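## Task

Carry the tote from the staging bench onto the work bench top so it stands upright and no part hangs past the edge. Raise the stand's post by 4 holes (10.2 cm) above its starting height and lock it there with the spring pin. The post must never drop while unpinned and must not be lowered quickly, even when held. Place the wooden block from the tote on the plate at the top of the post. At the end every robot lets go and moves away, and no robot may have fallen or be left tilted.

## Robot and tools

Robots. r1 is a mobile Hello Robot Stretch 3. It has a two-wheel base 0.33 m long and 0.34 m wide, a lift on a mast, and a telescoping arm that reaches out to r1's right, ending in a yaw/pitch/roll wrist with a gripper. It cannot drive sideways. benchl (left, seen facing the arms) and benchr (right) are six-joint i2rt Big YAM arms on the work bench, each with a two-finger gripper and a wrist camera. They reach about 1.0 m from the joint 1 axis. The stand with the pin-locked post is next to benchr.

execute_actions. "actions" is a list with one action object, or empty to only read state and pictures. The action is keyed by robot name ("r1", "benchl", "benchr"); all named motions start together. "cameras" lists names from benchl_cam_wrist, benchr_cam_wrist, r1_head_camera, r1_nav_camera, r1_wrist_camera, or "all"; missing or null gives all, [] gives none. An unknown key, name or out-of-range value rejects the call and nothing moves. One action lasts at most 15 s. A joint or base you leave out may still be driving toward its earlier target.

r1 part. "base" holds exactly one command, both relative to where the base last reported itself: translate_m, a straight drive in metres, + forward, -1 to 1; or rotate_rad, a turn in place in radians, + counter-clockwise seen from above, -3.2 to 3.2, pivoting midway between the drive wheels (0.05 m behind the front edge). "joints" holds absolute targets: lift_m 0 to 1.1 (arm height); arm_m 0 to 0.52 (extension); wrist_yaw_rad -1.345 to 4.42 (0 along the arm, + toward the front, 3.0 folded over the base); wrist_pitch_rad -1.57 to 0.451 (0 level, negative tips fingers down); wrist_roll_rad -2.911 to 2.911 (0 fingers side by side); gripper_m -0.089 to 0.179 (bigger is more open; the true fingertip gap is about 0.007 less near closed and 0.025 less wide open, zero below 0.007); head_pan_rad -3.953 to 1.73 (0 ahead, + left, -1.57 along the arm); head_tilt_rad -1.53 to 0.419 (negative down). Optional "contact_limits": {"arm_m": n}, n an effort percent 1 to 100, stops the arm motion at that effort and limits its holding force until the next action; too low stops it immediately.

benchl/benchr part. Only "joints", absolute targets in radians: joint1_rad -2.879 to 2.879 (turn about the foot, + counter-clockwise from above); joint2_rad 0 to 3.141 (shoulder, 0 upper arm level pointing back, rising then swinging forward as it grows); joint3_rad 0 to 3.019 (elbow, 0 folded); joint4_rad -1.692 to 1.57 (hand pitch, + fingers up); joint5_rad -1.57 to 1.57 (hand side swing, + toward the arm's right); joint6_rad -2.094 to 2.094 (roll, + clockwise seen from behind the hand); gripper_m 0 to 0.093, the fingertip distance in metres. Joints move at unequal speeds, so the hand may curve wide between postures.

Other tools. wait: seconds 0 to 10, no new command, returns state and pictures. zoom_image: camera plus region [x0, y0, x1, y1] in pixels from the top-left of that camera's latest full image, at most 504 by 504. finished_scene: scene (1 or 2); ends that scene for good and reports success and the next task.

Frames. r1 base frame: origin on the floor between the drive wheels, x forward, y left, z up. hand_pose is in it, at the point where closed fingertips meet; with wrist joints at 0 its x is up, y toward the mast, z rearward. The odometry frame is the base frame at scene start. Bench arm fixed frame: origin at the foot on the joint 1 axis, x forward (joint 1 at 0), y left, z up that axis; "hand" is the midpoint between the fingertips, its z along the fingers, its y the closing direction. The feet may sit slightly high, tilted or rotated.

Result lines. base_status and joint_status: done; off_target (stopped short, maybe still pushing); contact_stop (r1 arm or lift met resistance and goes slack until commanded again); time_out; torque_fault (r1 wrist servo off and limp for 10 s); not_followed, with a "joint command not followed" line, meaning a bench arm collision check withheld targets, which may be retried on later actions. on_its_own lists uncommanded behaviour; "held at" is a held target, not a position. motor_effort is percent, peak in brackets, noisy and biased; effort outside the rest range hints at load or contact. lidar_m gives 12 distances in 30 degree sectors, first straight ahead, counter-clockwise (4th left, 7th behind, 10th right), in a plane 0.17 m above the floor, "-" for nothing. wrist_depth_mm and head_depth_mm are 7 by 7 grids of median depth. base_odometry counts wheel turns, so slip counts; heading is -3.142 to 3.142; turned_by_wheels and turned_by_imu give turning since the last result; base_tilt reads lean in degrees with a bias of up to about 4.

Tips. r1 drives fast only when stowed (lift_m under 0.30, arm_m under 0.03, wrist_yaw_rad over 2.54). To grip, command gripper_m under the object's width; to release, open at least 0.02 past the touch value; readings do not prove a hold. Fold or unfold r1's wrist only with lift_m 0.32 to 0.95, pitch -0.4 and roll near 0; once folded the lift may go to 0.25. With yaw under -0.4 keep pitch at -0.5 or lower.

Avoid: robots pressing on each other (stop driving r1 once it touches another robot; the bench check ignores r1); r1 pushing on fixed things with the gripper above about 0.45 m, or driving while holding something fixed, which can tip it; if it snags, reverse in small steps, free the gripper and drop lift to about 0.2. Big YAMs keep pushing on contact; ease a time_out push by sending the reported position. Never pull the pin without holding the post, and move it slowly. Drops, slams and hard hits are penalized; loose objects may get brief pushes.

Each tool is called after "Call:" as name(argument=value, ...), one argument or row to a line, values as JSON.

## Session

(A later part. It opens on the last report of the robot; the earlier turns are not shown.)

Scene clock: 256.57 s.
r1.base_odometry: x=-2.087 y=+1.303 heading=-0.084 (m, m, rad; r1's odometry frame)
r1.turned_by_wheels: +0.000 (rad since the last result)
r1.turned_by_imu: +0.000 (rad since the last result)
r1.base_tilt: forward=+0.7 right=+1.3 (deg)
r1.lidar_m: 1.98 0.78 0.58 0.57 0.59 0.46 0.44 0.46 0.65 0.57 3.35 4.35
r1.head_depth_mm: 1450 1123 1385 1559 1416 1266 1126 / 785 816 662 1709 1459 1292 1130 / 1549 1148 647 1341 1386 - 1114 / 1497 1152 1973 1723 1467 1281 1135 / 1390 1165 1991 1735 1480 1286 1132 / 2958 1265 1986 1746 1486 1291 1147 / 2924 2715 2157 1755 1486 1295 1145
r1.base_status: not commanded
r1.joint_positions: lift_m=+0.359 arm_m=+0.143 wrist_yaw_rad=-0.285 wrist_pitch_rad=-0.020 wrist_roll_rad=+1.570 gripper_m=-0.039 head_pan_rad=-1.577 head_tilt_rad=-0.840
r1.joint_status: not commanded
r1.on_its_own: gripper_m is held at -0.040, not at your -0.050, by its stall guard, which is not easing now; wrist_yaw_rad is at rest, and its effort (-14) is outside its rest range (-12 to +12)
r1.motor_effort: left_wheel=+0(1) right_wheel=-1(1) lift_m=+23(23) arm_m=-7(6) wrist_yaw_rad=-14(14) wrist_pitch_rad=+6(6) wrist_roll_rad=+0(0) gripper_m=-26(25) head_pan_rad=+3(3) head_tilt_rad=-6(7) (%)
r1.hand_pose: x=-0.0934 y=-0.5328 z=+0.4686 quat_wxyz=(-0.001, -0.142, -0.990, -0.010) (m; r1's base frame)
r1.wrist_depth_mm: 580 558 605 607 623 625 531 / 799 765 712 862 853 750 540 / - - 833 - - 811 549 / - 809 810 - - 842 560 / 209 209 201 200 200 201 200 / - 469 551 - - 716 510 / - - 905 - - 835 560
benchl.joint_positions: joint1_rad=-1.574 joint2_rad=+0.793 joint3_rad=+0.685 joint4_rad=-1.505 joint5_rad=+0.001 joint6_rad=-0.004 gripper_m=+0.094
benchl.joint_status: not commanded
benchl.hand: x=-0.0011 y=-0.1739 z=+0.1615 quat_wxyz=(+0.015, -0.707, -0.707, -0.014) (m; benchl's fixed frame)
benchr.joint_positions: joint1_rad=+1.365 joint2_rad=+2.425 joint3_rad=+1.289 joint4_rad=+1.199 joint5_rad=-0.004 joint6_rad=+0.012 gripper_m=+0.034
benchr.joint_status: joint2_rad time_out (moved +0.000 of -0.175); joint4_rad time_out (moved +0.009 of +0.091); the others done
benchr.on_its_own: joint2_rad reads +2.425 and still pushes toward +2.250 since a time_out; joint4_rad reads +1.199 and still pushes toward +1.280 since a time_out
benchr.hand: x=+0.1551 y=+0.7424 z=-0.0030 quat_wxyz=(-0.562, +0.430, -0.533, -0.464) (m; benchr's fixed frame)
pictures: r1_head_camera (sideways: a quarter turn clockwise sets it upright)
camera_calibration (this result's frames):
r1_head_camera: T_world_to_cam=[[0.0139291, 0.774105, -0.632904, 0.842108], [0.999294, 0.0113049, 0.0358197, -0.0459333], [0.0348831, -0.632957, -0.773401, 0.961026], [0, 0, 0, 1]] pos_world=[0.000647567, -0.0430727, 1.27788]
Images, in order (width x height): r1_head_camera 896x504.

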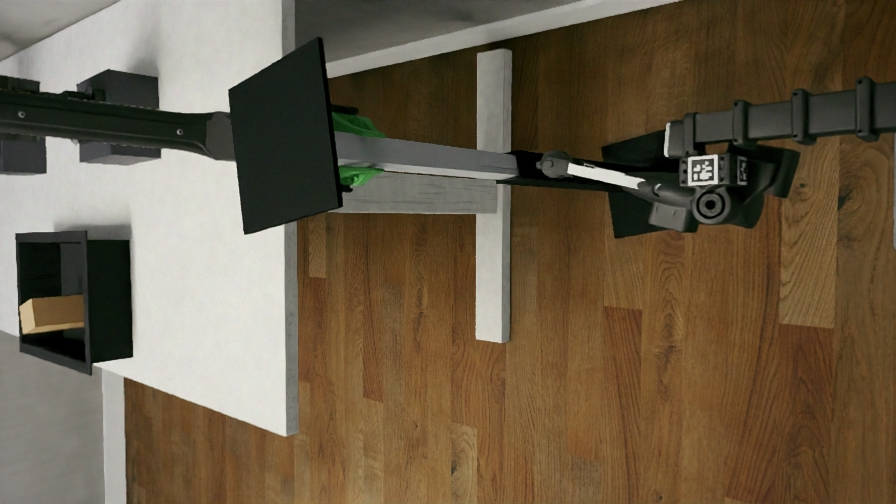

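Call:
zoom_image(
  camera="r1_head_camera",
  region=[480,130,600,200],
)

Region (480, 130, 600, 200) of r1_head_camera's 896x504 image, scaled by 4.200, with more detail than that image has; it fills the top 294 rows of this view, and the rest is white.

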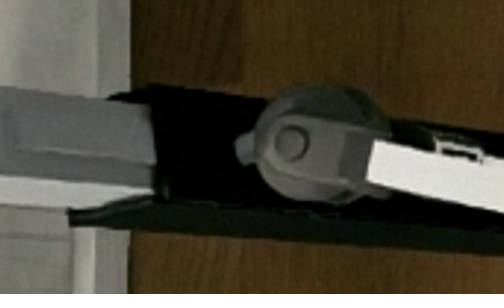

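Call:
execute_actions(
  actions=[
    {"benchr":{"joints":{"joint2_rad":2.15,"joint3_rad":1.36,"joint4_rad":1.33}}},
  ],
  cameras=["r1_head_camera"],
)

Scene clock: 260.63 s.
r1.base_odometry: x=-2.087 y=+1.303 heading=-0.084 (m, m, rad; r1's odometry frame)
r1.turned_by_wheels: +0.000 (rad since the last result)
r1.turned_by_imu: +0.000 (rad since the last result)
r1.base_tilt: forward=+0.9 right=+1.2 (deg)
r1.lidar_m: 1.98 0.78 0.58 0.57 0.59 0.46 0.44 0.46 0.65 0.57 3.34 4.33
r1.head_depth_mm: 1442 1123 1386 1558 1420 1262 1123 / 785 819 660 1717 1457 1295 1130 / 1539 1150 664 1340 1398 - 1116 / 1492 1155 1963 1731 1475 1275 1131 / 1396 1163 1984 1728 1474 1287 1139 / 2920 1268 1993 1741 1488 1291 1144 / 2962 2715 2135 1756 1485 1295 1146
r1.base_status: not commanded
r1.joint_positions: lift_m=+0.359 arm_m=+0.143 wrist_yaw_rad=-0.285 wrist_pitch_rad=-0.020 wrist_roll_rad=+1.570 gripper_m=-0.039 head_pan_rad=-1.577 head_tilt_rad=-0.840
r1.joint_status: not commanded
r1.on_its_own: gripper_m is held at -0.040, not at your -0.050, by its stall guard, which is not easing now; wrist_yaw_rad is at rest, and its effort (-15) is outside its rest range (-12 to +12)
r1.motor_effort: left_wheel=+1(1) right_wheel=-1(1) lift_m=+23(23) arm_m=-5(6) wrist_yaw_rad=-15(15) wrist_pitch_rad=+6(6) wrist_roll_rad=+0(0) gripper_m=-26(26) head_pan_rad=+3(3) head_tilt_rad=-6(7) (%)
r1.hand_pose: x=-0.0934 y=-0.5328 z=+0.4686 quat_wxyz=(-0.001, -0.142, -0.990, -0.010) (m; r1's base frame)
r1.wrist_depth_mm: 586 565 602 600 598 609 538 / 803 774 714 850 839 760 551 / - - 796 - - 819 545 / - 813 816 - - 814 546 / 209 207 202 202 200 199 200 / - 464 548 - - 716 495 / - - 946 - - 830 550
benchl.joint_positions: joint1_rad=-1.574 joint2_rad=+0.793 joint3_rad=+0.685 joint4_rad=-1.505 joint5_rad=+0.001 joint6_rad=-0.004 gripper_m=+0.094
benchl.joint_status: not commanded
benchl.hand: x=-0.0011 y=-0.1739 z=+0.1615 quat_wxyz=(+0.015, -0.707, -0.707, -0.014) (m; benchl's fixed frame)
benchr.joint_positions: joint1_rad=+1.365 joint2_rad=+2.425 joint3_rad=+1.289 joint4_rad=+1.204 joint5_rad=-0.004 joint6_rad=+0.012 gripper_m=+0.034
benchr.joint_status: joint2_rad time_out (moved +0.000 of -0.275); joint4_rad time_out (moved +0.006 of +0.131); the others done
benchr.on_its_own: joint2_rad reads +2.425 and still pushes toward +2.150 since a time_out; joint4_rad reads +1.204 and still pushes toward +1.330 since a time_out
benchr.hand: x=+0.1550 y=+0.7423 z=-0.0016 quat_wxyz=(-0.564, +0.428, -0.531, -0.465) (m; benchr's fixed frame)
pictures: r1_head_camera (sideways: a quarter turn clockwise sets it upright)
camera_calibration (this result's frames):
r1_head_camera: T_world_to_cam=[[0.0139294, 0.774105, -0.632905, 0.842108], [0.999294, 0.0113044, 0.0358197, -0.0459333], [0.0348828, -0.632957, -0.773401, 0.961026], [0, 0, 0, 1]] pos_world=[0.000647547, -0.0430727, 1.27788]
Images, in order (width x height): r1_head_camera 896x504.

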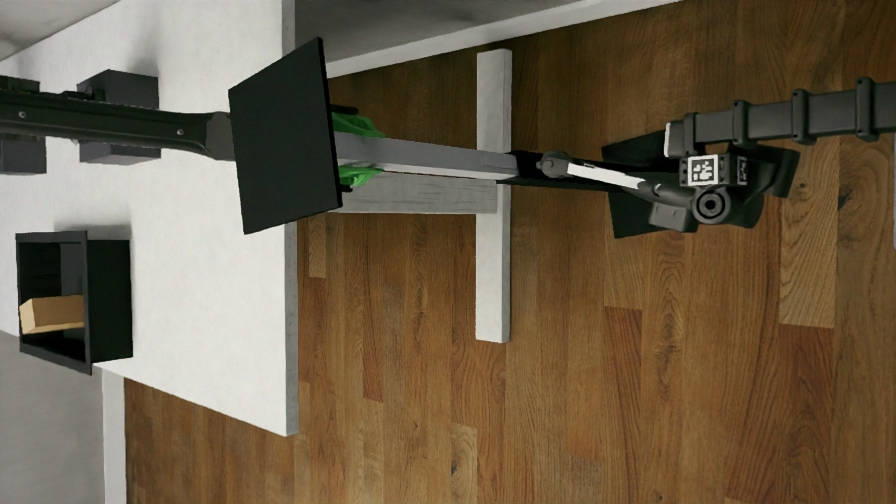

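Call:
execute_actions(
  actions=[
    {"benchr":{"joints":{"joint2_rad":2.35,"joint3_rad":1.33,"joint4_rad":1.27}},"r1":{"joints":{"arm_m":0.136,"gripper_m":-0.06},"contact_limits":{"arm_m":43}}},
  ],
  cameras=["r1_head_camera","r1_wrist_camera"],
)

Call:
zoom_image(
  camera="r1_wrist_camera",
  region=[250,200,410,330],
)

Call:
zoom_image(
  camera="r1_head_camera",
  region=[480,130,600,200],
)

Scene clock: 264.30 s.
r1.base_odometry: x=-2.087 y=+1.303 heading=-0.084 (m, m, rad; r1's odometry frame)
r1.turned_by_wheels: +0.000 (rad since the last result)
r1.turned_by_imu: +0.000 (rad since the last result)
r1.base_tilt: forward=+0.7 right=+1.3 (deg)
r1.lidar_m: 1.98 0.78 0.58 0.57 0.59 0.46 0.44 0.46 0.65 0.57 3.35 4.36
r1.head_depth_mm: 1442 1124 1390 1548 1420 1270 1122 / 784 819 663 1712 1459 1293 1127 / 1548 1141 663 1346 1389 - 1111 / 1483 1156 1978 1726 1471 1284 1137 / 1397 1158 1976 1721 1477 1291 1141 / 2994 1268 2003 1743 1489 1299 1140 / 2945 2701 2130 1748 1493 1296 1148
r1.base_status: not commanded
r1.joint_positions: lift_m=+0.359 arm_m=+0.136 wrist_yaw_rad=-0.283 wrist_pitch_rad=-0.021 wrist_roll_rad=+1.570 gripper_m=-0.052 head_pan_rad=-1.577 head_tilt_rad=-0.840
r1.joint_status: gripper_m off_target (ended at -0.052, target -0.060); the others done
r1.on_its_own: gripper_m is held at -0.053, not at your -0.060, by its stall guard, which is still easing; wrist_yaw_rad is at rest, and its effort (-17) is outside its rest range (-12 to +12)
r1.motor_effort: left_wheel=+0(0) right_wheel=-2(2) lift_m=+23(23) arm_m=-4(7) wrist_yaw_rad=-17(18) wrist_pitch_rad=+6(6) wrist_roll_rad=+0(0) gripper_m=-29(100) head_pan_rad=+3(3) head_tilt_rad=-6(6) (%)
r1.contact_limits: arm_m 43 (drawing in: default 26, maximum 43; extending or still: default 36, maximum 59)
r1.hand_pose: x=-0.0928 y=-0.5269 z=+0.4684 quat_wxyz=(-0.001, -0.141, -0.990, -0.011) (m; r1's base frame)
r1.wrist_depth_mm: 586 554 598 604 627 609 538 / 810 771 721 838 869 740 549 / - - 832 - - 816 552 / - 875 827 - - 826 547 / 214 215 208 - 206 207 206 / - 513 607 - - 729 532 / - - 921 - - 828 549
benchl.joint_positions: joint1_rad=-1.574 joint2_rad=+0.793 joint3_rad=+0.685 joint4_rad=-1.505 joint5_rad=+0.001 joint6_rad=-0.004 gripper_m=+0.094
benchl.joint_status: not commanded
benchl.hand: x=-0.0011 y=-0.1739 z=+0.1615 quat_wxyz=(+0.015, -0.707, -0.707, -0.014) (m; benchl's fixed frame)
benchr.joint_positions: joint1_rad=+1.365 joint2_rad=+2.429 joint3_rad=+1.289 joint4_rad=+1.204 joint5_rad=-0.004 joint6_rad=+0.012 gripper_m=+0.034
benchr.joint_status: joint4_rad time_out (moved -0.001 of +0.066); the others done
benchr.on_its_own: joint4_rad reads +1.204 and still pushes toward +1.270 since a time_out
benchr.hand: x=+0.1549 y=+0.7417 z=-0.0051 quat_wxyz=(-0.562, +0.430, -0.533, -0.464) (m; benchr's fixed frame)
pictures: r1_head_camera (sideways: a quarter turn clockwise sets it upright), r1_wrist_camera
camera_calibration (this result's frames):
r1_head_camera: T_world_to_cam=[[0.0139293, 0.774105, -0.632904, 0.842108], [0.999294, 0.0113046, 0.0358197, -0.0459333], [0.0348829, -0.632957, -0.773401, 0.961026], [0, 0, 0, 1]] pos_world=[0.000647552, -0.0430727, 1.27788]
r1_wrist_camera: T_world_to_cam=[[0.0440323, 0.0224936, -0.998777, 0.483622], [0.989786, -0.136672, 0.0405579, 0.0398244], [-0.135592, -0.990361, -0.0282818, -0.362766], [0, 0, 0, 1]] pos_world=[-0.109901, -0.364705, 0.471156]
Images, in order (width x height): r1_head_camera 896x504, r1_wrist_camera 644x364.

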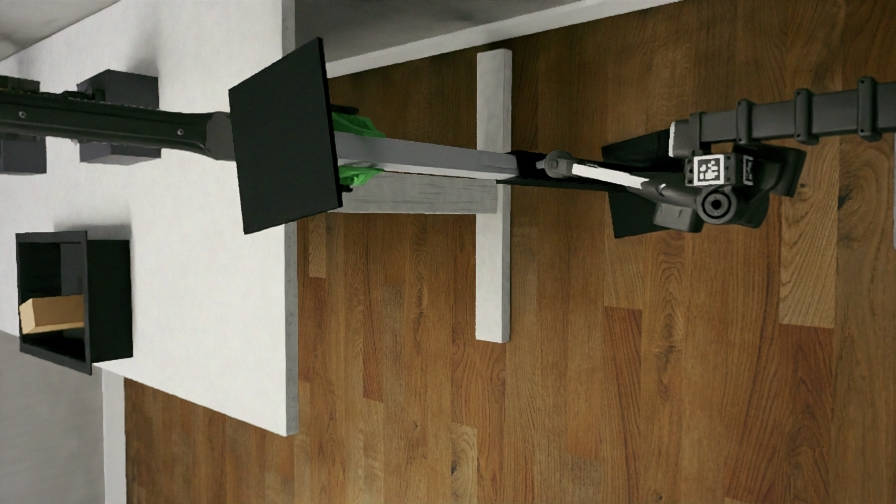

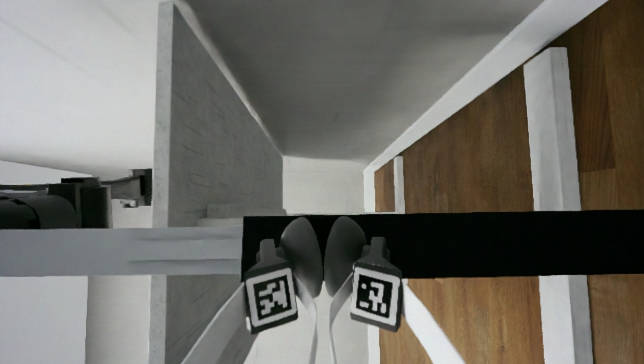

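Region (250, 200, 410, 330) of r1_wrist_camera's 644x364 image, scaled by 3.150; it fills the top 410 rows of this view, and the rest is white.

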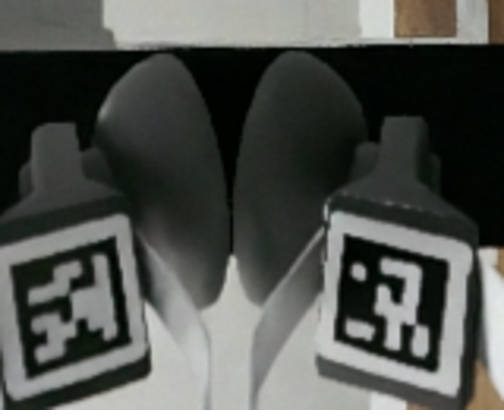

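Region (480, 130, 600, 200) of r1_head_camera's 896x504 image, scaled by 4.200, with more detail than that image has; it fills the top 294 rows of this view, and the rest is white.

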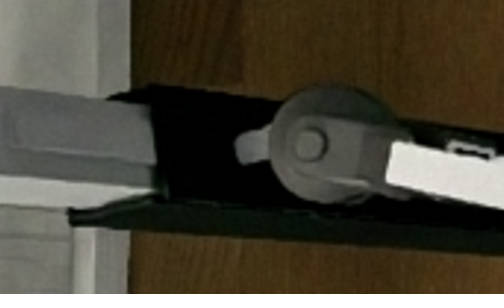

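Call:
execute_actions(
  actions=[
    {"benchr":{"joints":{"joint2_rad":2.45,"joint3_rad":1.32,"joint4_rad":1.25}},"r1":{"joints":{"gripper_m":0.07,"wrist_yaw_rad":-0.298}}},
  ],
  cameras=["r1_head_camera"],
)

Call:
zoom_image(
  camera="r1_head_camera",
  region=[480,130,600,200],
)

Scene clock: 269.27 s.
r1.base_odometry: x=-2.087 y=+1.303 heading=-0.084 (m, m, rad; r1's odometry frame)
r1.turned_by_wheels: +0.000 (rad since the last result)
r1.turned_by_imu: +0.000 (rad since the last result)
r1.base_tilt: forward=+0.6 right=+1.2 (deg)
r1.lidar_m: 1.97 0.78 0.58 0.57 0.59 0.46 0.44 0.46 0.65 0.57 3.37 4.33
r1.head_depth_mm: 1445 1126 1386 1540 1418 1260 1120 / 781 1020 664 1715 1461 1295 1130 / 1539 1146 650 1339 1406 - 1113 / 1483 1154 1977 1729 1472 1284 1134 / 1398 1168 1991 1747 1477 1288 1134 / 2954 1262 2001 1745 1479 1288 1138 / 2992 2696 2143 1760 1490 1296 1152
r1.base_status: not commanded
r1.joint_positions: lift_m=+0.359 arm_m=+0.136 wrist_yaw_rad=-0.295 wrist_pitch_rad=-0.021 wrist_roll_rad=+1.570 gripper_m=+0.070 head_pan_rad=-1.577 head_tilt_rad=-0.840
r1.joint_status: all done
r1.motor_effort: left_wheel=-1(2) right_wheel=+2(3) lift_m=+23(23) arm_m=-4(5) wrist_yaw_rad=-5(19) wrist_pitch_rad=+6(6) wrist_roll_rad=+0(0) gripper_m=+0(98) head_pan_rad=+2(3) head_tilt_rad=-6(7) (%)
r1.hand_pose: x=-0.0956 y=-0.5259 z=+0.4684 quat_wxyz=(-0.001, -0.147, -0.989, -0.011) (m; r1's base frame)
r1.wrist_depth_mm: 571 549 587 591 595 594 521 / 771 743 737 812 841 735 535 / - - 850 - - 812 539 / - 871 829 - - 839 547 / 335 217 215 207 209 209 208 / - 475 - 202 - 634 511 / - - 783 - - 762 557
benchl.joint_positions: joint1_rad=-1.574 joint2_rad=+0.793 joint3_rad=+0.685 joint4_rad=-1.505 joint5_rad=+0.001 joint6_rad=-0.004 gripper_m=+0.094
benchl.joint_status: not commanded
benchl.hand: x=-0.0011 y=-0.1739 z=+0.1615 quat_wxyz=(+0.015, -0.707, -0.707, -0.014) (m; benchl's fixed frame)
benchr.joint_positions: joint1_rad=+1.365 joint2_rad=+2.443 joint3_rad=+1.292 joint4_rad=+1.219 joint5_rad=-0.004 joint6_rad=+0.012 gripper_m=+0.034
benchr.joint_status: all done
benchr.hand: x=+0.1547 y=+0.7407 z=-0.0103 quat_wxyz=(-0.564, +0.428, -0.531, -0.465) (m; benchr's fixed frame)
pictures: r1_head_camera (sideways: a quarter turn clockwise sets it upright)
camera_calibration (this result's frames):
r1_head_camera: T_world_to_cam=[[0.0139293, 0.774104, -0.632905, 0.842108], [0.999294, 0.0113046, 0.0358197, -0.0459333], [0.0348829, -0.632957, -0.773401, 0.961026], [0, 0, 0, 1]] pos_world=[0.000647552, -0.0430727, 1.27788]
Images, in order (width x height): r1_head_camera 896x504.

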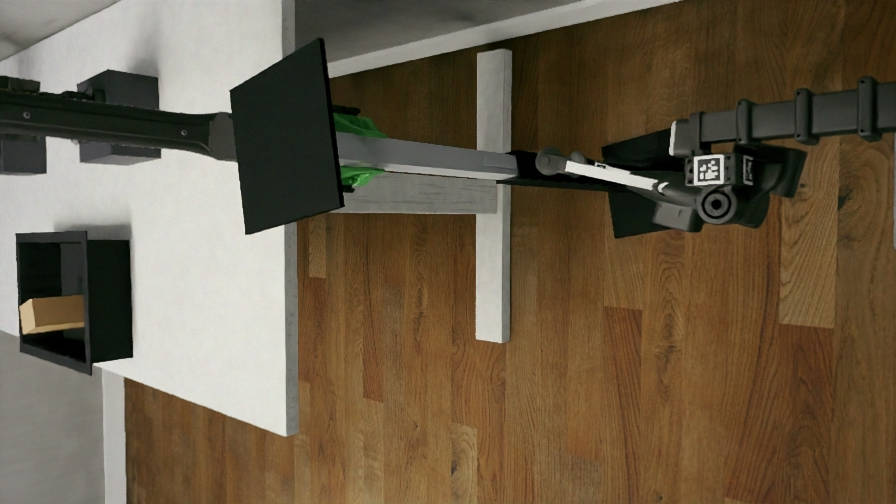

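Region (480, 130, 600, 200) of r1_head_camera's 896x504 image, scaled by 4.200, with more detail than that image has; it fills the top 294 rows of this view, and the rest is white.

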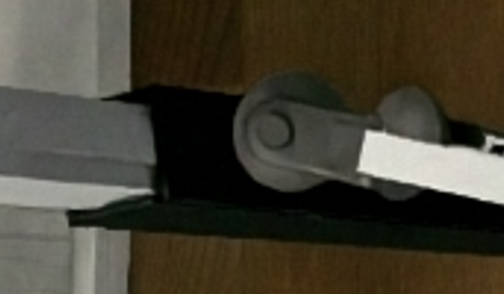

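Call:
execute_actions(
  actions=[
    {"r1":{"joints":{"arm_m":0.163},"contact_limits":{"arm_m":20}}},
  ],
  cameras=[],
)

Scene clock: 271.07 s.
r1.base_odometry: x=-2.087 y=+1.303 heading=-0.084 (m, m, rad; r1's odometry frame)
r1.turned_by_wheels: +0.000 (rad since the last result)
r1.turned_by_imu: +0.000 (rad since the last result)
r1.base_tilt: forward=+0.6 right=+1.3 (deg)
r1.lidar_m: 1.98 0.78 0.58 0.57 0.59 0.46 0.44 0.46 0.65 0.57 3.33 4.33
r1.head_depth_mm: 1451 1129 1384 1539 1431 1258 1119 / 784 1014 665 1715 1451 1296 1128 / 1551 1141 651 1337 1392 - 1130 / 1488 1153 1984 1729 1462 1279 1141 / 1402 1168 1971 1729 1482 1286 1143 / 2949 1269 1988 1751 1485 1292 1144 / 3023 2708 2136 1754 1486 1295 1147
r1.base_status: not commanded
r1.joint_positions: lift_m=+0.359 arm_m=+0.162 wrist_yaw_rad=-0.300 wrist_pitch_rad=-0.020 wrist_roll_rad=+1.570 gripper_m=+0.070 head_pan_rad=-1.577 head_tilt_rad=-0.840
r1.joint_status: all done
r1.motor_effort: left_wheel=-2(2) right_wheel=+1(2) lift_m=+23(23) arm_m=+10(9) wrist_yaw_rad=+2(4) wrist_pitch_rad=+6(6) wrist_roll_rad=+0(0) gripper_m=-2(1) head_pan_rad=+2(3) head_tilt_rad=-6(6) (%)
r1.contact_limits: arm_m 20 (drawing in: default 26, maximum 43; extending or still: default 36, maximum 59)
r1.hand_pose: x=-0.0969 y=-0.5515 z=+0.4685 quat_wxyz=(-0.001, -0.149, -0.989, -0.011) (m; r1's base frame)
r1.wrist_depth_mm: 572 524 580 598 600 605 522 / 763 691 719 806 816 728 533 / - - 833 - - 815 555 / - 810 814 - - 816 554 / 345 454 573 183 185 183 184 / - 184 176 175 176 178 179 / - - 950 - - 759 541
benchl.joint_positions: joint1_rad=-1.574 joint2_rad=+0.793 joint3_rad=+0.685 joint4_rad=-1.505 joint5_rad=+0.001 joint6_rad=-0.004 gripper_m=+0.094
benchl.joint_status: not commanded
benchl.hand: x=-0.0011 y=-0.1739 z=+0.1615 quat_wxyz=(+0.015, -0.707, -0.707, -0.014) (m; benchl's fixed frame)
benchr.joint_positions: joint1_rad=+1.365 joint2_rad=+2.443 joint3_rad=+1.292 joint4_rad=+1.219 joint5_rad=-0.004 joint6_rad=+0.012 gripper_m=+0.034
benchr.joint_status: not commanded
benchr.hand: x=+0.1547 y=+0.7407 z=-0.0103 quat_wxyz=(-0.564, +0.428, -0.531, -0.465) (m; benchr's fixed frame)
pictures: none
No camera images: the call's "cameras" was empty. Leave "cameras" out to get every camera's image.

Call:
execute_actions(
  actions=[
    {"r1":{"joints":{"gripper_m":-0.045}}},
  ],
  cameras=[],
)

Call:
execute_actions(
  actions=[
    {"r1":{"joints":{"arm_m":0.14},"contact_limits":{"arm_m":43}}},
  ],
  cameras=["r1_head_camera"],
)

Call:
execute_actions(
  actions=[
    {"benchr":{"joints":{"joint2_rad":2.35,"joint3_rad":1.3,"joint4_rad":1.2}}},
  ],
  cameras=["r1_head_camera","r1_wrist_camera"],
)

Call:
zoom_image(
  camera="r1_head_camera",
  region=[480,130,600,200],
)

Scene clock: 273.83 s.
r1.base_odometry: x=-2.087 y=+1.303 heading=-0.084 (m, m, rad; r1's odometry frame)
r1.turned_by_wheels: +0.000 (rad since the last result)
r1.turned_by_imu: +0.000 (rad since the last result)
r1.base_tilt: forward=+0.6 right=+1.3 (deg)
r1.lidar_m: 1.98 0.78 0.58 0.57 0.59 0.46 0.44 0.46 0.65 0.57 3.35 4.34
r1.head_depth_mm: 1450 1123 1377 1545 1411 1268 1122 / 787 1016 665 1706 1460 1292 1128 / 1558 1142 650 1337 1395 - 1126 / 1496 1159 1967 1735 1473 1280 1139 / 1391 1163 1983 1746 1469 1289 1139 / 2971 1271 1998 1746 1484 1292 1145 / 2923 2728 2141 1753 1500 1293 1149
r1.base_status: not commanded
r1.joint_positions: lift_m=+0.359 arm_m=+0.162 wrist_yaw_rad=-0.313 wrist_pitch_rad=-0.002 wrist_roll_rad=+1.591 gripper_m=-0.043 head_pan_rad=-1.577 head_tilt_rad=-0.840
r1.joint_status: all done
r1.on_its_own: arm_m is at rest, and its effort (+18) is outside its rest range (-14 to +14); wrist_yaw_rad is at rest, and its effort (+17) is outside its rest range (-12 to +12)
r1.motor_effort: left_wheel=-2(2) right_wheel=-3(3) lift_m=+27(26) arm_m=+18(17) wrist_yaw_rad=+17(18) wrist_pitch_rad=+1(6) wrist_roll_rad=-13(13) gripper_m=-37(100) head_pan_rad=+3(2) head_tilt_rad=-6(6) (%)
r1.hand_pose: x=-0.1003 y=-0.5504 z=+0.4729 quat_wxyz=(-0.010, -0.156, -0.988, +0.000) (m; r1's base frame)
r1.wrist_depth_mm: 549 533 565 573 586 595 533 / 724 689 685 785 796 725 554 / - - 769 - - 839 553 / - 866 774 - - 877 560 / 343 426 572 186 186 182 181 / 191 186 184 176 177 176 177 / - - 816 - - 807 518
benchl.joint_positions: joint1_rad=-1.574 joint2_rad=+0.793 joint3_rad=+0.685 joint4_rad=-1.505 joint5_rad=+0.001 joint6_rad=-0.004 gripper_m=+0.094
benchl.joint_status: not commanded
benchl.hand: x=-0.0011 y=-0.1739 z=+0.1615 quat_wxyz=(+0.015, -0.707, -0.707, -0.014) (m; benchl's fixed frame)
benchr.joint_positions: joint1_rad=+1.365 joint2_rad=+2.443 joint3_rad=+1.292 joint4_rad=+1.219 joint5_rad=-0.004 joint6_rad=+0.012 gripper_m=+0.034
benchr.joint_status: not commanded
benchr.hand: x=+0.1547 y=+0.7407 z=-0.0103 quat_wxyz=(-0.564, +0.428, -0.531, -0.465) (m; benchr's fixed frame)
pictures: none
No camera images: the call's "cameras" was empty. Leave "cameras" out to get every camera's image.

Scene clock: 274.93 s.
r1.base_odometry: x=-2.087 y=+1.303 heading=-0.084 (m, m, rad; r1's odometry frame)
r1.turned_by_wheels: +0.000 (rad since the last result)
r1.turned_by_imu: +0.000 (rad since the last result)
r1.base_tilt: forward=+0.6 right=+1.3 (deg)
r1.lidar_m: 1.97 0.78 0.58 0.57 0.59 0.45 0.44 0.46 0.65 0.57 3.36 4.34
r1.head_depth_mm: 1451 1119 1384 1543 1424 1261 1122 / 783 1013 665 1703 1458 1292 1132 / 1545 1148 651 1333 1392 - 1115 / 1483 1155 1979 1740 1474 1280 1134 / 1398 1161 1985 1741 1480 1290 1139 / 2968 1270 2002 1746 1489 1300 1138 / 2952 2720 2118 1747 1496 1296 1153
r1.base_status: not commanded
r1.joint_positions: lift_m=+0.359 arm_m=+0.140 wrist_yaw_rad=-0.286 wrist_pitch_rad=-0.020 wrist_roll_rad=+1.580 gripper_m=-0.040 head_pan_rad=-1.577 head_tilt_rad=-0.840
r1.joint_status: all done
r1.on_its_own: wrist_yaw_rad is at rest, and its effort (-15) is outside its rest range (-12 to +12)
r1.motor_effort: left_wheel=+0(4) right_wheel=-2(9) lift_m=+27(27) arm_m=-5(15) wrist_yaw_rad=-15(18) wrist_pitch_rad=+6(6) wrist_roll_rad=-6(13) gripper_m=-26(37) head_pan_rad=+3(3) head_tilt_rad=-6(7) (%)
r1.contact_limits: arm_m 43 (drawing in: default 26, maximum 43; extending or still: default 36, maximum 59)
r1.hand_pose: x=-0.0934 y=-0.5308 z=+0.4685 quat_wxyz=(-0.006, -0.142, -0.990, -0.009) (m; r1's base frame)
r1.wrist_depth_mm: 578 543 602 609 618 615 532 / 788 758 729 832 849 757 540 / - - 820 - - 807 547 / - 865 807 - - 827 548 / 211 209 202 203 203 203 201 / - 470 565 - - 733 522 / - - 907 - - 830 558
benchl.joint_positions: joint1_rad=-1.574 joint2_rad=+0.793 joint3_rad=+0.685 joint4_rad=-1.505 joint5_rad=+0.001 joint6_rad=-0.004 gripper_m=+0.094
benchl.joint_status: not commanded
benchl.hand: x=-0.0011 y=-0.1739 z=+0.1615 quat_wxyz=(+0.015, -0.707, -0.707, -0.014) (m; benchl's fixed frame)
benchr.joint_positions: joint1_rad=+1.365 joint2_rad=+2.443 joint3_rad=+1.292 joint4_rad=+1.219 joint5_rad=-0.004 joint6_rad=+0.012 gripper_m=+0.034
benchr.joint_status: not commanded
benchr.hand: x=+0.1547 y=+0.7407 z=-0.0103 quat_wxyz=(-0.564, +0.428, -0.531, -0.465) (m; benchr's fixed frame)
pictures: r1_head_camera (sideways: a quarter turn clockwise sets it upright)
camera_calibration (this result's frames):
r1_head_camera: T_world_to_cam=[[0.0139296, 0.774168, -0.632827, 0.842007], [0.999294, 0.0113011, 0.0358214, -0.0459356], [0.0348834, -0.632879, -0.773464, 0.961108], [0, 0, 0, 1]] pos_world=[0.000647572, -0.0430703, 1.27787]
Images, in order (width x height): r1_head_camera 896x504.

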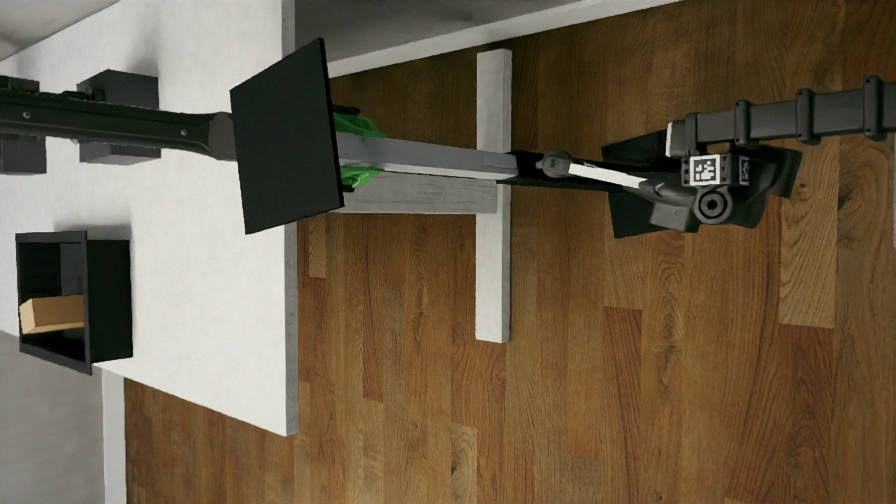

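Scene clock: 275.57 s.
r1.base_odometry: x=-2.087 y=+1.303 heading=-0.084 (m, m, rad; r1's odometry frame)
r1.turned_by_wheels: +0.000 (rad since the last result)
r1.turned_by_imu: +0.000 (rad since the last result)
r1.base_tilt: forward=+0.6 right=+1.3 (deg)
r1.lidar_m: 1.98 0.78 0.58 0.57 0.59 0.46 0.44 0.46 0.65 0.57 3.34 4.34
r1.head_depth_mm: 1443 1123 1385 1543 1413 1264 1122 / 783 1017 664 1716 1457 1301 1138 / 1543 1140 650 1336 1386 - 1114 / 1482 1156 1972 1736 1469 1279 1130 / 1398 1171 1992 1735 1481 1293 1133 / 2967 1262 2000 1753 1489 1295 1143 / 2973 2735 2129 1760 1498 1301 1157
r1.base_status: not commanded
r1.joint_positions: lift_m=+0.359 arm_m=+0.140 wrist_yaw_rad=-0.286 wrist_pitch_rad=-0.020 wrist_roll_rad=+1.580 gripper_m=-0.040 head_pan_rad=-1.577 head_tilt_rad=-0.840
r1.joint_status: not commanded
r1.on_its_own: wrist_yaw_rad is at rest, and its effort (-14) is outside its rest range (-12 to +12)
r1.motor_effort: left_wheel=+0(0) right_wheel=-2(2) lift_m=+27(27) arm_m=-6(5) wrist_yaw_rad=-14(14) wrist_pitch_rad=+6(6) wrist_roll_rad=-6(6) gripper_m=-26(26) head_pan_rad=+3(2) head_tilt_rad=-6(6) (%)
r1.hand_pose: x=-0.0934 y=-0.5308 z=+0.4685 quat_wxyz=(-0.006, -0.142, -0.990, -0.009) (m; r1's base frame)
r1.wrist_depth_mm: 584 557 592 615 616 606 535 / 797 769 728 845 882 774 540 / - - 833 - - 835 544 / - 862 818 - - 813 540 / 210 209 205 204 201 202 201 / - 467 548 - - 728 522 / - - 866 - - 844 558
benchl.joint_positions: joint1_rad=-1.574 joint2_rad=+0.793 joint3_rad=+0.685 joint4_rad=-1.505 joint5_rad=+0.001 joint6_rad=-0.004 gripper_m=+0.094
benchl.joint_status: not commanded
benchl.hand: x=-0.0011 y=-0.1739 z=+0.1615 quat_wxyz=(+0.015, -0.707, -0.707, -0.014) (m; benchl's fixed frame)
benchr.joint_positions: joint1_rad=+1.365 joint2_rad=+2.437 joint3_rad=+1.292 joint4_rad=+1.204 joint5_rad=-0.004 joint6_rad=+0.012 gripper_m=+0.034
benchr.joint_status: all done
benchr.hand: x=+0.1549 y=+0.7418 z=-0.0093 quat_wxyz=(-0.561, +0.430, -0.534, -0.463) (m; benchr's fixed frame)
pictures: r1_head_camera (sideways: a quarter turn clockwise sets it upright), r1_wrist_camera
camera_calibration (this result's frames):
r1_head_camera: T_world_to_cam=[[0.0139297, 0.774168, -0.632827, 0.842007], [0.999294, 0.011301, 0.0358214, -0.0459356], [0.0348833, -0.632879, -0.773464, 0.961108], [0, 0, 0, 1]] pos_world=[0.000647567, -0.0430703, 1.27787]
r1_wrist_camera: T_world_to_cam=[[0.0534018, 0.0186606, -0.998399, 0.482511], [0.988976, -0.139276, 0.0502946, 0.0338972], [-0.138114, -0.990078, -0.0258924, -0.36796], [0, 0, 0, 1]] pos_world=[-0.110111, -0.368592, 0.470506]
Images, in order (width x height): r1_head_camera 896x504, r1_wrist_camera 644x364.

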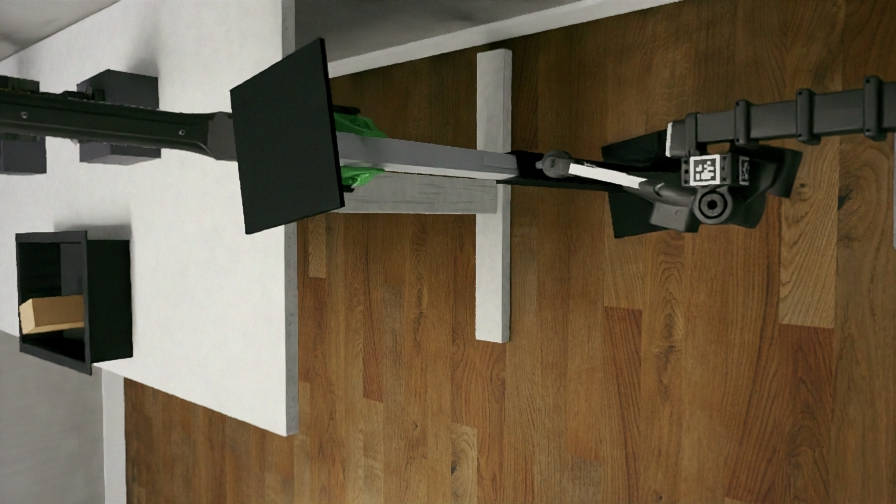

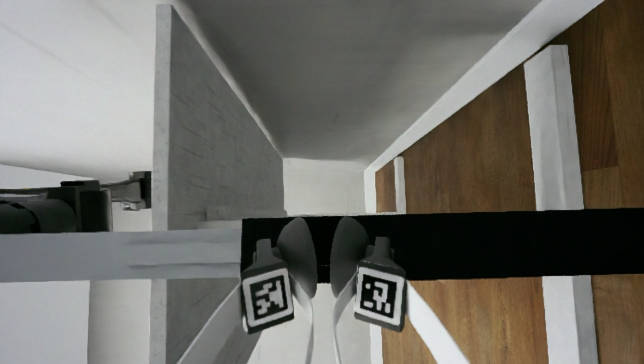

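Region (480, 130, 600, 200) of r1_head_camera's 896x504 image, scaled by 4.200, with more detail than that image has; it fills the top 294 rows of this view, and the rest is white.

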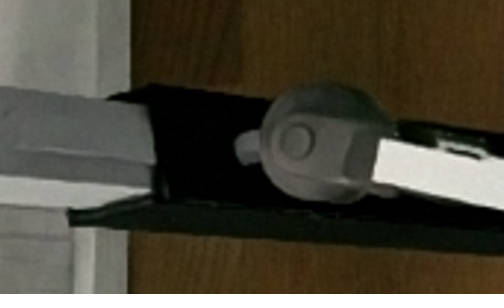

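Call:
execute_actions(
  actions=[
    {"benchr":{"joints":{"joint2_rad":2.43,"joint3_rad":1.31,"joint4_rad":1.23}}},
  ],
  cameras=[],
)

Call:
execute_actions(
  actions=[
    {"r1":{"joints":{"arm_m":0.132},"contact_limits":{"arm_m":43}}},
  ],
  cameras=["r1_head_camera","r1_wrist_camera"],
)

Call:
zoom_image(
  camera="r1_head_camera",
  region=[480,130,600,200],
)

Call:
zoom_image(
  camera="r1_wrist_camera",
  region=[250,200,410,330],
)

Scene clock: 279.57 s.
r1.base_odometry: x=-2.087 y=+1.303 heading=-0.084 (m, m, rad; r1's odometry frame)
r1.turned_by_wheels: +0.000 (rad since the last result)
r1.turned_by_imu: +0.000 (rad since the last result)
r1.base_tilt: forward=+0.7 right=+1.3 (deg)
r1.lidar_m: 1.98 0.78 0.58 0.57 0.59 0.46 0.44 0.46 0.65 0.57 3.35 4.33
r1.head_depth_mm: 1434 1127 1380 1546 1420 1265 1127 / 783 1016 666 1696 1459 1290 1132 / 1550 1138 650 1342 1399 - 1114 / 1493 1146 1962 1734 1467 1281 1132 / 1398 1161 2008 1727 1473 1283 1138 / 2994 1263 2001 1741 1487 1296 1140 / 2951 2709 2135 1761 1484 1290 1150
r1.base_status: not commanded
r1.joint_positions: lift_m=+0.359 arm_m=+0.140 wrist_yaw_rad=-0.286 wrist_pitch_rad=-0.020 wrist_roll_rad=+1.580 gripper_m=-0.040 head_pan_rad=-1.577 head_tilt_rad=-0.840
r1.joint_status: not commanded
r1.on_its_own: wrist_yaw_rad is at rest, and its effort (-14) is outside its rest range (-12 to +12)
r1.motor_effort: left_wheel=+0(0) right_wheel=-2(2) lift_m=+27(27) arm_m=-5(6) wrist_yaw_rad=-14(14) wrist_pitch_rad=+6(6) wrist_roll_rad=-6(6) gripper_m=-25(26) head_pan_rad=+3(3) head_tilt_rad=-6(6) (%)
r1.hand_pose: x=-0.0934 y=-0.5308 z=+0.4685 quat_wxyz=(-0.006, -0.142, -0.990, -0.009) (m; r1's base frame)
r1.wrist_depth_mm: 585 553 584 605 626 624 533 / 801 757 727 831 861 759 535 / - - 816 - - 831 548 / - 863 793 - - 787 549 / 211 211 206 204 202 202 201 / - 476 553 - - 734 538 / - - 903 - - 817 553
benchl.joint_positions: joint1_rad=-1.574 joint2_rad=+0.793 joint3_rad=+0.685 joint4_rad=-1.505 joint5_rad=+0.001 joint6_rad=-0.004 gripper_m=+0.094
benchl.joint_status: not commanded
benchl.hand: x=-0.0011 y=-0.1739 z=+0.1615 quat_wxyz=(+0.015, -0.707, -0.707, -0.014) (m; benchl's fixed frame)
benchr.joint_positions: joint1_rad=+1.365 joint2_rad=+2.437 joint3_rad=+1.292 joint4_rad=+1.205 joint5_rad=-0.004 joint6_rad=+0.012 gripper_m=+0.034
benchr.joint_status: all done
benchr.hand: x=+0.1549 y=+0.7417 z=-0.0096 quat_wxyz=(-0.561, +0.430, -0.534, -0.463) (m; benchr's fixed frame)
pictures: none
No camera images: the call's "cameras" was empty. Leave "cameras" out to get every camera's image.

Scene clock: 280.33 s.
r1.base_odometry: x=-2.087 y=+1.303 heading=-0.084 (m, m, rad; r1's odometry frame)
r1.turned_by_wheels: +0.000 (rad since the last result)
r1.turned_by_imu: +0.000 (rad since the last result)
r1.base_tilt: forward=+0.6 right=+1.2 (deg)
r1.lidar_m: 1.98 0.78 0.58 0.57 0.59 0.46 0.44 0.46 0.65 0.57 3.35 4.34
r1.head_depth_mm: 1453 1127 1378 1555 1419 1266 1127 / 781 1019 666 1705 1455 1290 1124 / 1546 1138 650 1343 1395 - 1112 / 1487 1150 1971 1733 1477 1280 1135 / 1398 1159 1998 1734 1477 1280 1139 / 2942 1267 2002 1743 1484 1285 1139 / 2952 2729 2145 1758 1493 1299 1147
r1.base_status: not commanded
r1.joint_positions: lift_m=+0.359 arm_m=+0.132 wrist_yaw_rad=-0.284 wrist_pitch_rad=-0.020 wrist_roll_rad=+1.580 gripper_m=-0.041 head_pan_rad=-1.577 head_tilt_rad=-0.840
r1.joint_status: all done
r1.on_its_own: wrist_yaw_rad is at rest, and its effort (-16) is outside its rest range (-12 to +12)
r1.motor_effort: left_wheel=+0(0) right_wheel=-2(2) lift_m=+27(27) arm_m=-5(7) wrist_yaw_rad=-16(16) wrist_pitch_rad=+6(6) wrist_roll_rad=-6(6) gripper_m=-24(25) head_pan_rad=+2(3) head_tilt_rad=-6(7) (%)
r1.contact_limits: arm_m 43 (drawing in: default 26, maximum 43; extending or still: default 36, maximum 59)
r1.hand_pose: x=-0.0931 y=-0.5228 z=+0.4685 quat_wxyz=(-0.006, -0.142, -0.990, -0.010) (m; r1's base frame)
r1.wrist_depth_mm: 581 563 594 606 604 612 549 / 794 778 732 830 831 763 549 / - - 830 - - 815 542 / - 858 813 - - 830 557 / 218 218 218 - 208 210 209 / - 504 575 - - 774 536 / - - 878 - - 813 550
benchl.joint_positions: joint1_rad=-1.574 joint2_rad=+0.793 joint3_rad=+0.685 joint4_rad=-1.505 joint5_rad=+0.001 joint6_rad=-0.004 gripper_m=+0.094
benchl.joint_status: not commanded
benchl.hand: x=-0.0011 y=-0.1739 z=+0.1615 quat_wxyz=(+0.015, -0.707, -0.707, -0.014) (m; benchl's fixed frame)
benchr.joint_positions: joint1_rad=+1.365 joint2_rad=+2.437 joint3_rad=+1.292 joint4_rad=+1.205 joint5_rad=-0.004 joint6_rad=+0.012 gripper_m=+0.034
benchr.joint_status: not commanded
benchr.hand: x=+0.1549 y=+0.7417 z=-0.0096 quat_wxyz=(-0.561, +0.430, -0.534, -0.463) (m; benchr's fixed frame)
pictures: r1_head_camera (sideways: a quarter turn clockwise sets it upright), r1_wrist_camera
camera_calibration (this result's frames):
r1_head_camera: T_world_to_cam=[[0.0139298, 0.774168, -0.632827, 0.842007], [0.999294, 0.0113009, 0.0358214, -0.0459356], [0.0348833, -0.632879, -0.773464, 0.961108], [0, 0, 0, 1]] pos_world=[0.000647561, -0.0430703, 1.27787]
r1_wrist_camera: T_world_to_cam=[[0.0533854, 0.0189214, -0.998395, 0.482431], [0.989167, -0.137916, 0.0502782, 0.0354067], [-0.136743, -0.990263, -0.0260791, -0.359921], [0, 0, 0, 1]] pos_world=[-0.109995, -0.360661, 0.47049]
Images, in order (width x height): r1_head_camera 896x504, r1_wrist_camera 644x364.

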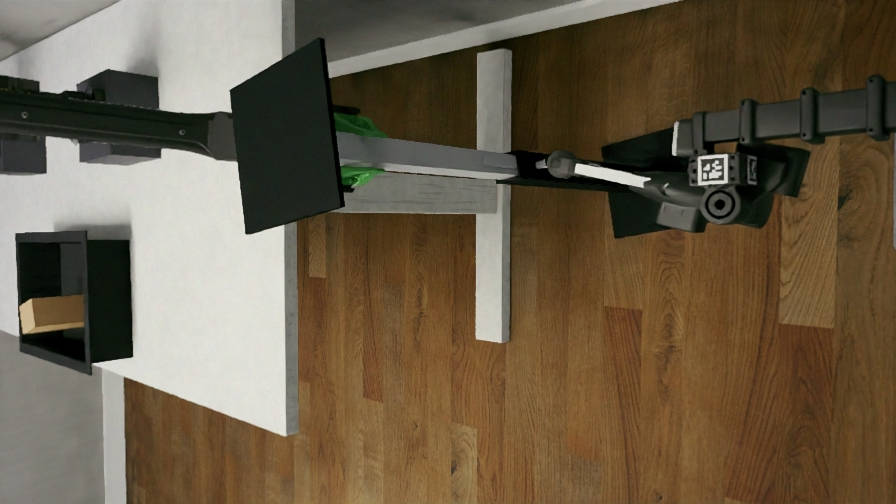

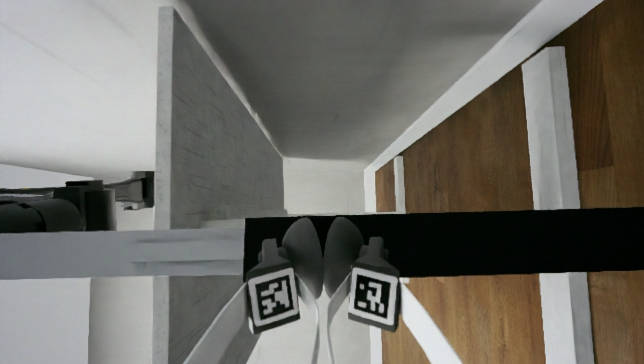

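Region (480, 130, 600, 200) of r1_head_camera's 896x504 image, scaled by 4.200, with more detail than that image has; it fills the top 294 rows of this view, and the rest is white.

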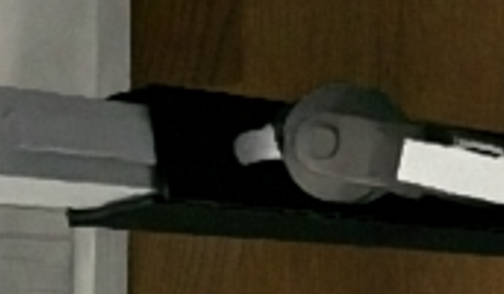

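Region (250, 200, 410, 330) of r1_wrist_camera's 644x364 image, scaled by 3.150; it fills the top 410 rows of this view, and the rest is white.

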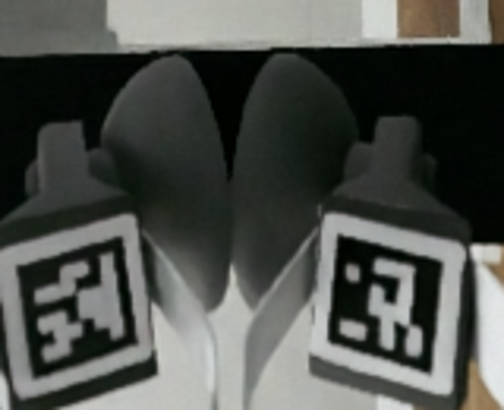

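Call:
execute_actions(
  actions=[
    {"benchr":{"joints":{"joint2_rad":2.15,"joint3_rad":1.24,"joint4_rad":1.2}}},
  ],
  cameras=["r1_head_camera","benchr_cam_wrist"],
)

Scene clock: 284.20 s.
r1.base_odometry: x=-2.087 y=+1.303 heading=-0.084 (m, m, rad; r1's odometry frame)
r1.turned_by_wheels: +0.000 (rad since the last result)
r1.turned_by_imu: +0.000 (rad since the last result)
r1.base_tilt: forward=+0.7 right=+1.2 (deg)
r1.lidar_m: 1.98 0.78 0.58 0.57 0.59 0.46 0.44 0.46 0.65 0.57 3.35 4.35
r1.head_depth_mm: 1437 1120 1384 1548 1421 1261 1124 / 785 820 663 1714 1461 1288 1130 / 1542 1144 667 1341 1389 - 1115 / 1478 1155 1966 1731 1465 1278 1135 / 1394 1160 1998 1724 1474 1290 1136 / 2960 1272 1980 1742 1489 1289 1149 / 2948 2705 2117 1761 1480 1305 1145
r1.base_status: not commanded
r1.joint_positions: lift_m=+0.359 arm_m=+0.132 wrist_yaw_rad=-0.284 wrist_pitch_rad=-0.020 wrist_roll_rad=+1.580 gripper_m=-0.041 head_pan_rad=-1.577 head_tilt_rad=-0.840
r1.joint_status: not commanded
r1.on_its_own: wrist_yaw_rad is at rest, and its effort (-17) is outside its rest range (-12 to +12)
r1.motor_effort: left_wheel=+0(0) right_wheel=-2(2) lift_m=+27(27) arm_m=-5(5) wrist_yaw_rad=-17(16) wrist_pitch_rad=+6(5) wrist_roll_rad=-6(6) gripper_m=-24(24) head_pan_rad=+3(3) head_tilt_rad=-6(6) (%)
r1.hand_pose: x=-0.0931 y=-0.5228 z=+0.4685 quat_wxyz=(-0.006, -0.142, -0.990, -0.010) (m; r1's base frame)
r1.wrist_depth_mm: 578 567 601 608 620 614 534 / 790 753 722 848 860 755 544 / - - 814 - - 828 542 / - 888 813 - - 826 543 / 220 220 219 - 210 209 209 / - 507 574 - - 777 527 / - - 904 - - 837 545
benchl.joint_positions: joint1_rad=-1.574 joint2_rad=+0.793 joint3_rad=+0.685 joint4_rad=-1.505 joint5_rad=+0.001 joint6_rad=-0.004 gripper_m=+0.094
benchl.joint_status: not commanded
benchl.hand: x=-0.0011 y=-0.1739 z=+0.1615 quat_wxyz=(+0.015, -0.707, -0.707, -0.014) (m; benchl's fixed frame)
benchr.joint_positions: joint1_rad=+1.365 joint2_rad=+2.422 joint3_rad=+1.283 joint4_rad=+1.197 joint5_rad=-0.004 joint6_rad=+0.011 gripper_m=+0.034
benchr.joint_status: joint2_rad time_out (moved -0.015 of -0.287); the others done
benchr.on_its_own: joint2_rad reads +2.422 and still pushes toward +2.150 since a time_out
benchr.hand: x=+0.1547 y=+0.7407 z=-0.0043 quat_wxyz=(-0.561, +0.431, -0.534, -0.463) (m; benchr's fixed frame)
pictures: benchr_cam_wrist, r1_head_camera (sideways: a quarter turn clockwise sets it upright)
camera_calibration (this result's frames):
benchr_cam_wrist: T_world_to_cam=[[0.980968, -0.193788, -0.0121911, -0.00726231], [-0.112818, -0.517739, -0.848068, 0.407275], [0.158034, 0.833302, -0.529748, -0.521518], [0, 0, 0, 1]] pos_world=[0.135489, 0.644037, 0.0690348]
r1_head_camera: T_world_to_cam=[[0.0139296, 0.774168, -0.632827, 0.842007], [0.999294, 0.0113011, 0.0358214, -0.0459356], [0.0348834, -0.632879, -0.773464, 0.961108], [0, 0, 0, 1]] pos_world=[0.000647572, -0.0430703, 1.27787]
Images, in order (width x height): benchr_cam_wrist 504x504, r1_head_camera 896x504.

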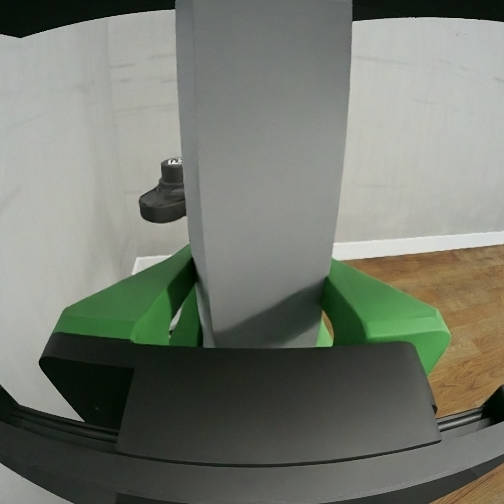

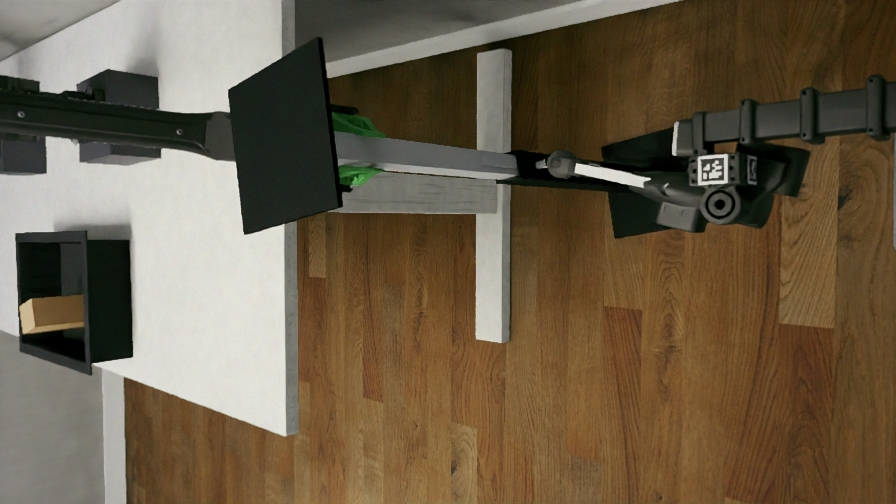

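Call:
execute_actions(
  actions=[
    {"benchr":{"joints":{"joint2_rad":2.46,"joint3_rad":1.31,"joint4_rad":1.27}}},
  ],
  cameras=["r1_head_camera","r1_wrist_camera"],
)

Call:
zoom_image(
  camera="r1_wrist_camera",
  region=[100,200,300,310],
)

Scene clock: 287.47 s.
r1.base_odometry: x=-2.087 y=+1.303 heading=-0.084 (m, m, rad; r1's odometry frame)
r1.turned_by_wheels: +0.000 (rad since the last result)
r1.turned_by_imu: +0.000 (rad since the last result)
r1.base_tilt: forward=+0.6 right=+1.5 (deg)
r1.lidar_m: 1.98 0.78 0.58 0.57 0.59 0.46 0.44 0.46 0.65 0.57 3.36 4.35
r1.head_depth_mm: 1439 1126 1380 1550 1429 1268 1122 / 784 1018 667 1707 1451 1295 1124 / 1548 1144 651 1330 1392 - 1116 / 1484 1151 1975 1725 1471 1284 1132 / 1396 1161 1985 1735 1478 1282 1137 / 3007 1265 2010 1755 1477 1297 1141 / 2978 2731 2132 1756 1489 1295 1144
r1.base_status: not commanded
r1.joint_positions: lift_m=+0.359 arm_m=+0.132 wrist_yaw_rad=-0.284 wrist_pitch_rad=-0.020 wrist_roll_rad=+1.580 gripper_m=-0.041 head_pan_rad=-1.577 head_tilt_rad=-0.840
r1.joint_status: not commanded
r1.on_its_own: wrist_yaw_rad is at rest, and its effort (-16) is outside its rest range (-12 to +12)
r1.motor_effort: left_wheel=+0(0) right_wheel=-2(2) lift_m=+27(27) arm_m=-5(5) wrist_yaw_rad=-16(16) wrist_pitch_rad=+6(6) wrist_roll_rad=-6(6) gripper_m=-24(24) head_pan_rad=+3(2) head_tilt_rad=-6(6) (%)
r1.hand_pose: x=-0.0931 y=-0.5228 z=+0.4685 quat_wxyz=(-0.006, -0.142, -0.990, -0.010) (m; r1's base frame)
r1.wrist_depth_mm: 578 556 592 608 624 612 543 / 781 774 732 845 842 769 536 / - - 833 - - 800 544 / - 869 804 - - 824 551 / 218 218 218 - 210 210 208 / - 499 580 - - 765 529 / - - 881 - - 859 568
benchl.joint_positions: joint1_rad=-1.574 joint2_rad=+0.793 joint3_rad=+0.685 joint4_rad=-1.505 joint5_rad=+0.001 joint6_rad=-0.004 gripper_m=+0.094
benchl.joint_status: not commanded
benchl.hand: x=-0.0011 y=-0.1739 z=+0.1615 quat_wxyz=(+0.015, -0.707, -0.707, -0.014) (m; benchl's fixed frame)
benchr.joint_positions: joint1_rad=+1.365 joint2_rad=+2.446 joint3_rad=+1.292 joint4_rad=+1.228 joint5_rad=-0.004 joint6_rad=+0.011 gripper_m=+0.034
benchr.joint_status: all done
benchr.hand: x=+0.1546 y=+0.7401 z=-0.0105 quat_wxyz=(-0.565, +0.427, -0.530, -0.466) (m; benchr's fixed frame)
pictures: r1_head_camera (sideways: a quarter turn clockwise sets it upright), r1_wrist_camera
camera_calibration (this result's frames):
r1_head_camera: T_world_to_cam=[[0.0139296, 0.774168, -0.632827, 0.842007], [0.999294, 0.0113011, 0.0358214, -0.0459356], [0.0348834, -0.632879, -0.773464, 0.961108], [0, 0, 0, 1]] pos_world=[0.000647572, -0.0430703, 1.27787]
r1_wrist_camera: T_world_to_cam=[[0.0533751, 0.0189659, -0.998394, 0.482443], [0.989169, -0.13791, 0.050262, 0.035416], [-0.136735, -0.990263, -0.0261215, -0.359899], [0, 0, 0, 1]] pos_world=[-0.109994, -0.36066, 0.470487]
Images, in order (width x height): r1_head_camera 896x504, r1_wrist_camera 644x364.

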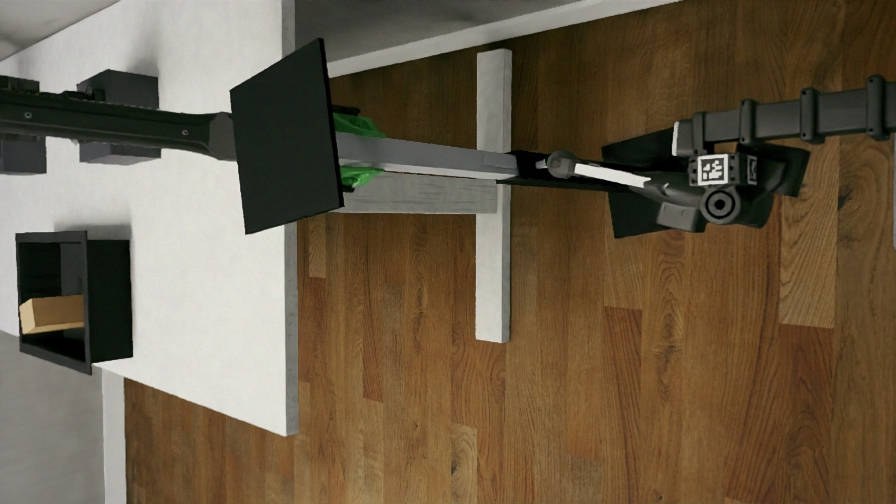

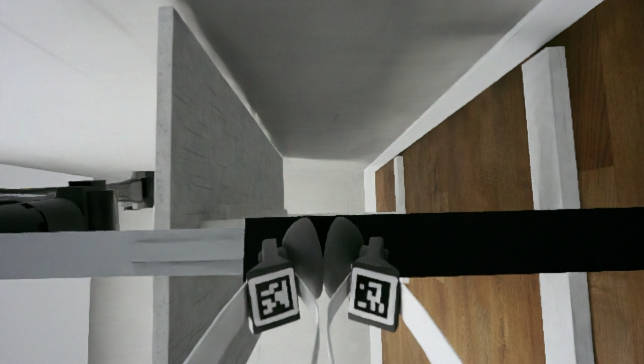

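Region (100, 200, 300, 310) of r1_wrist_camera's 644x364 image, scaled by 2.520; it fills the top 277 rows of this view, and the rest is white.

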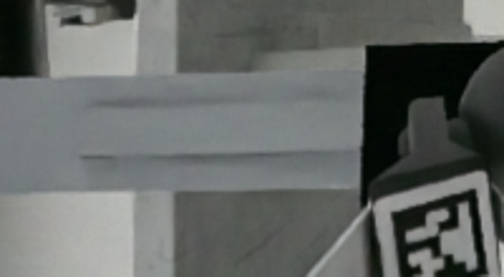

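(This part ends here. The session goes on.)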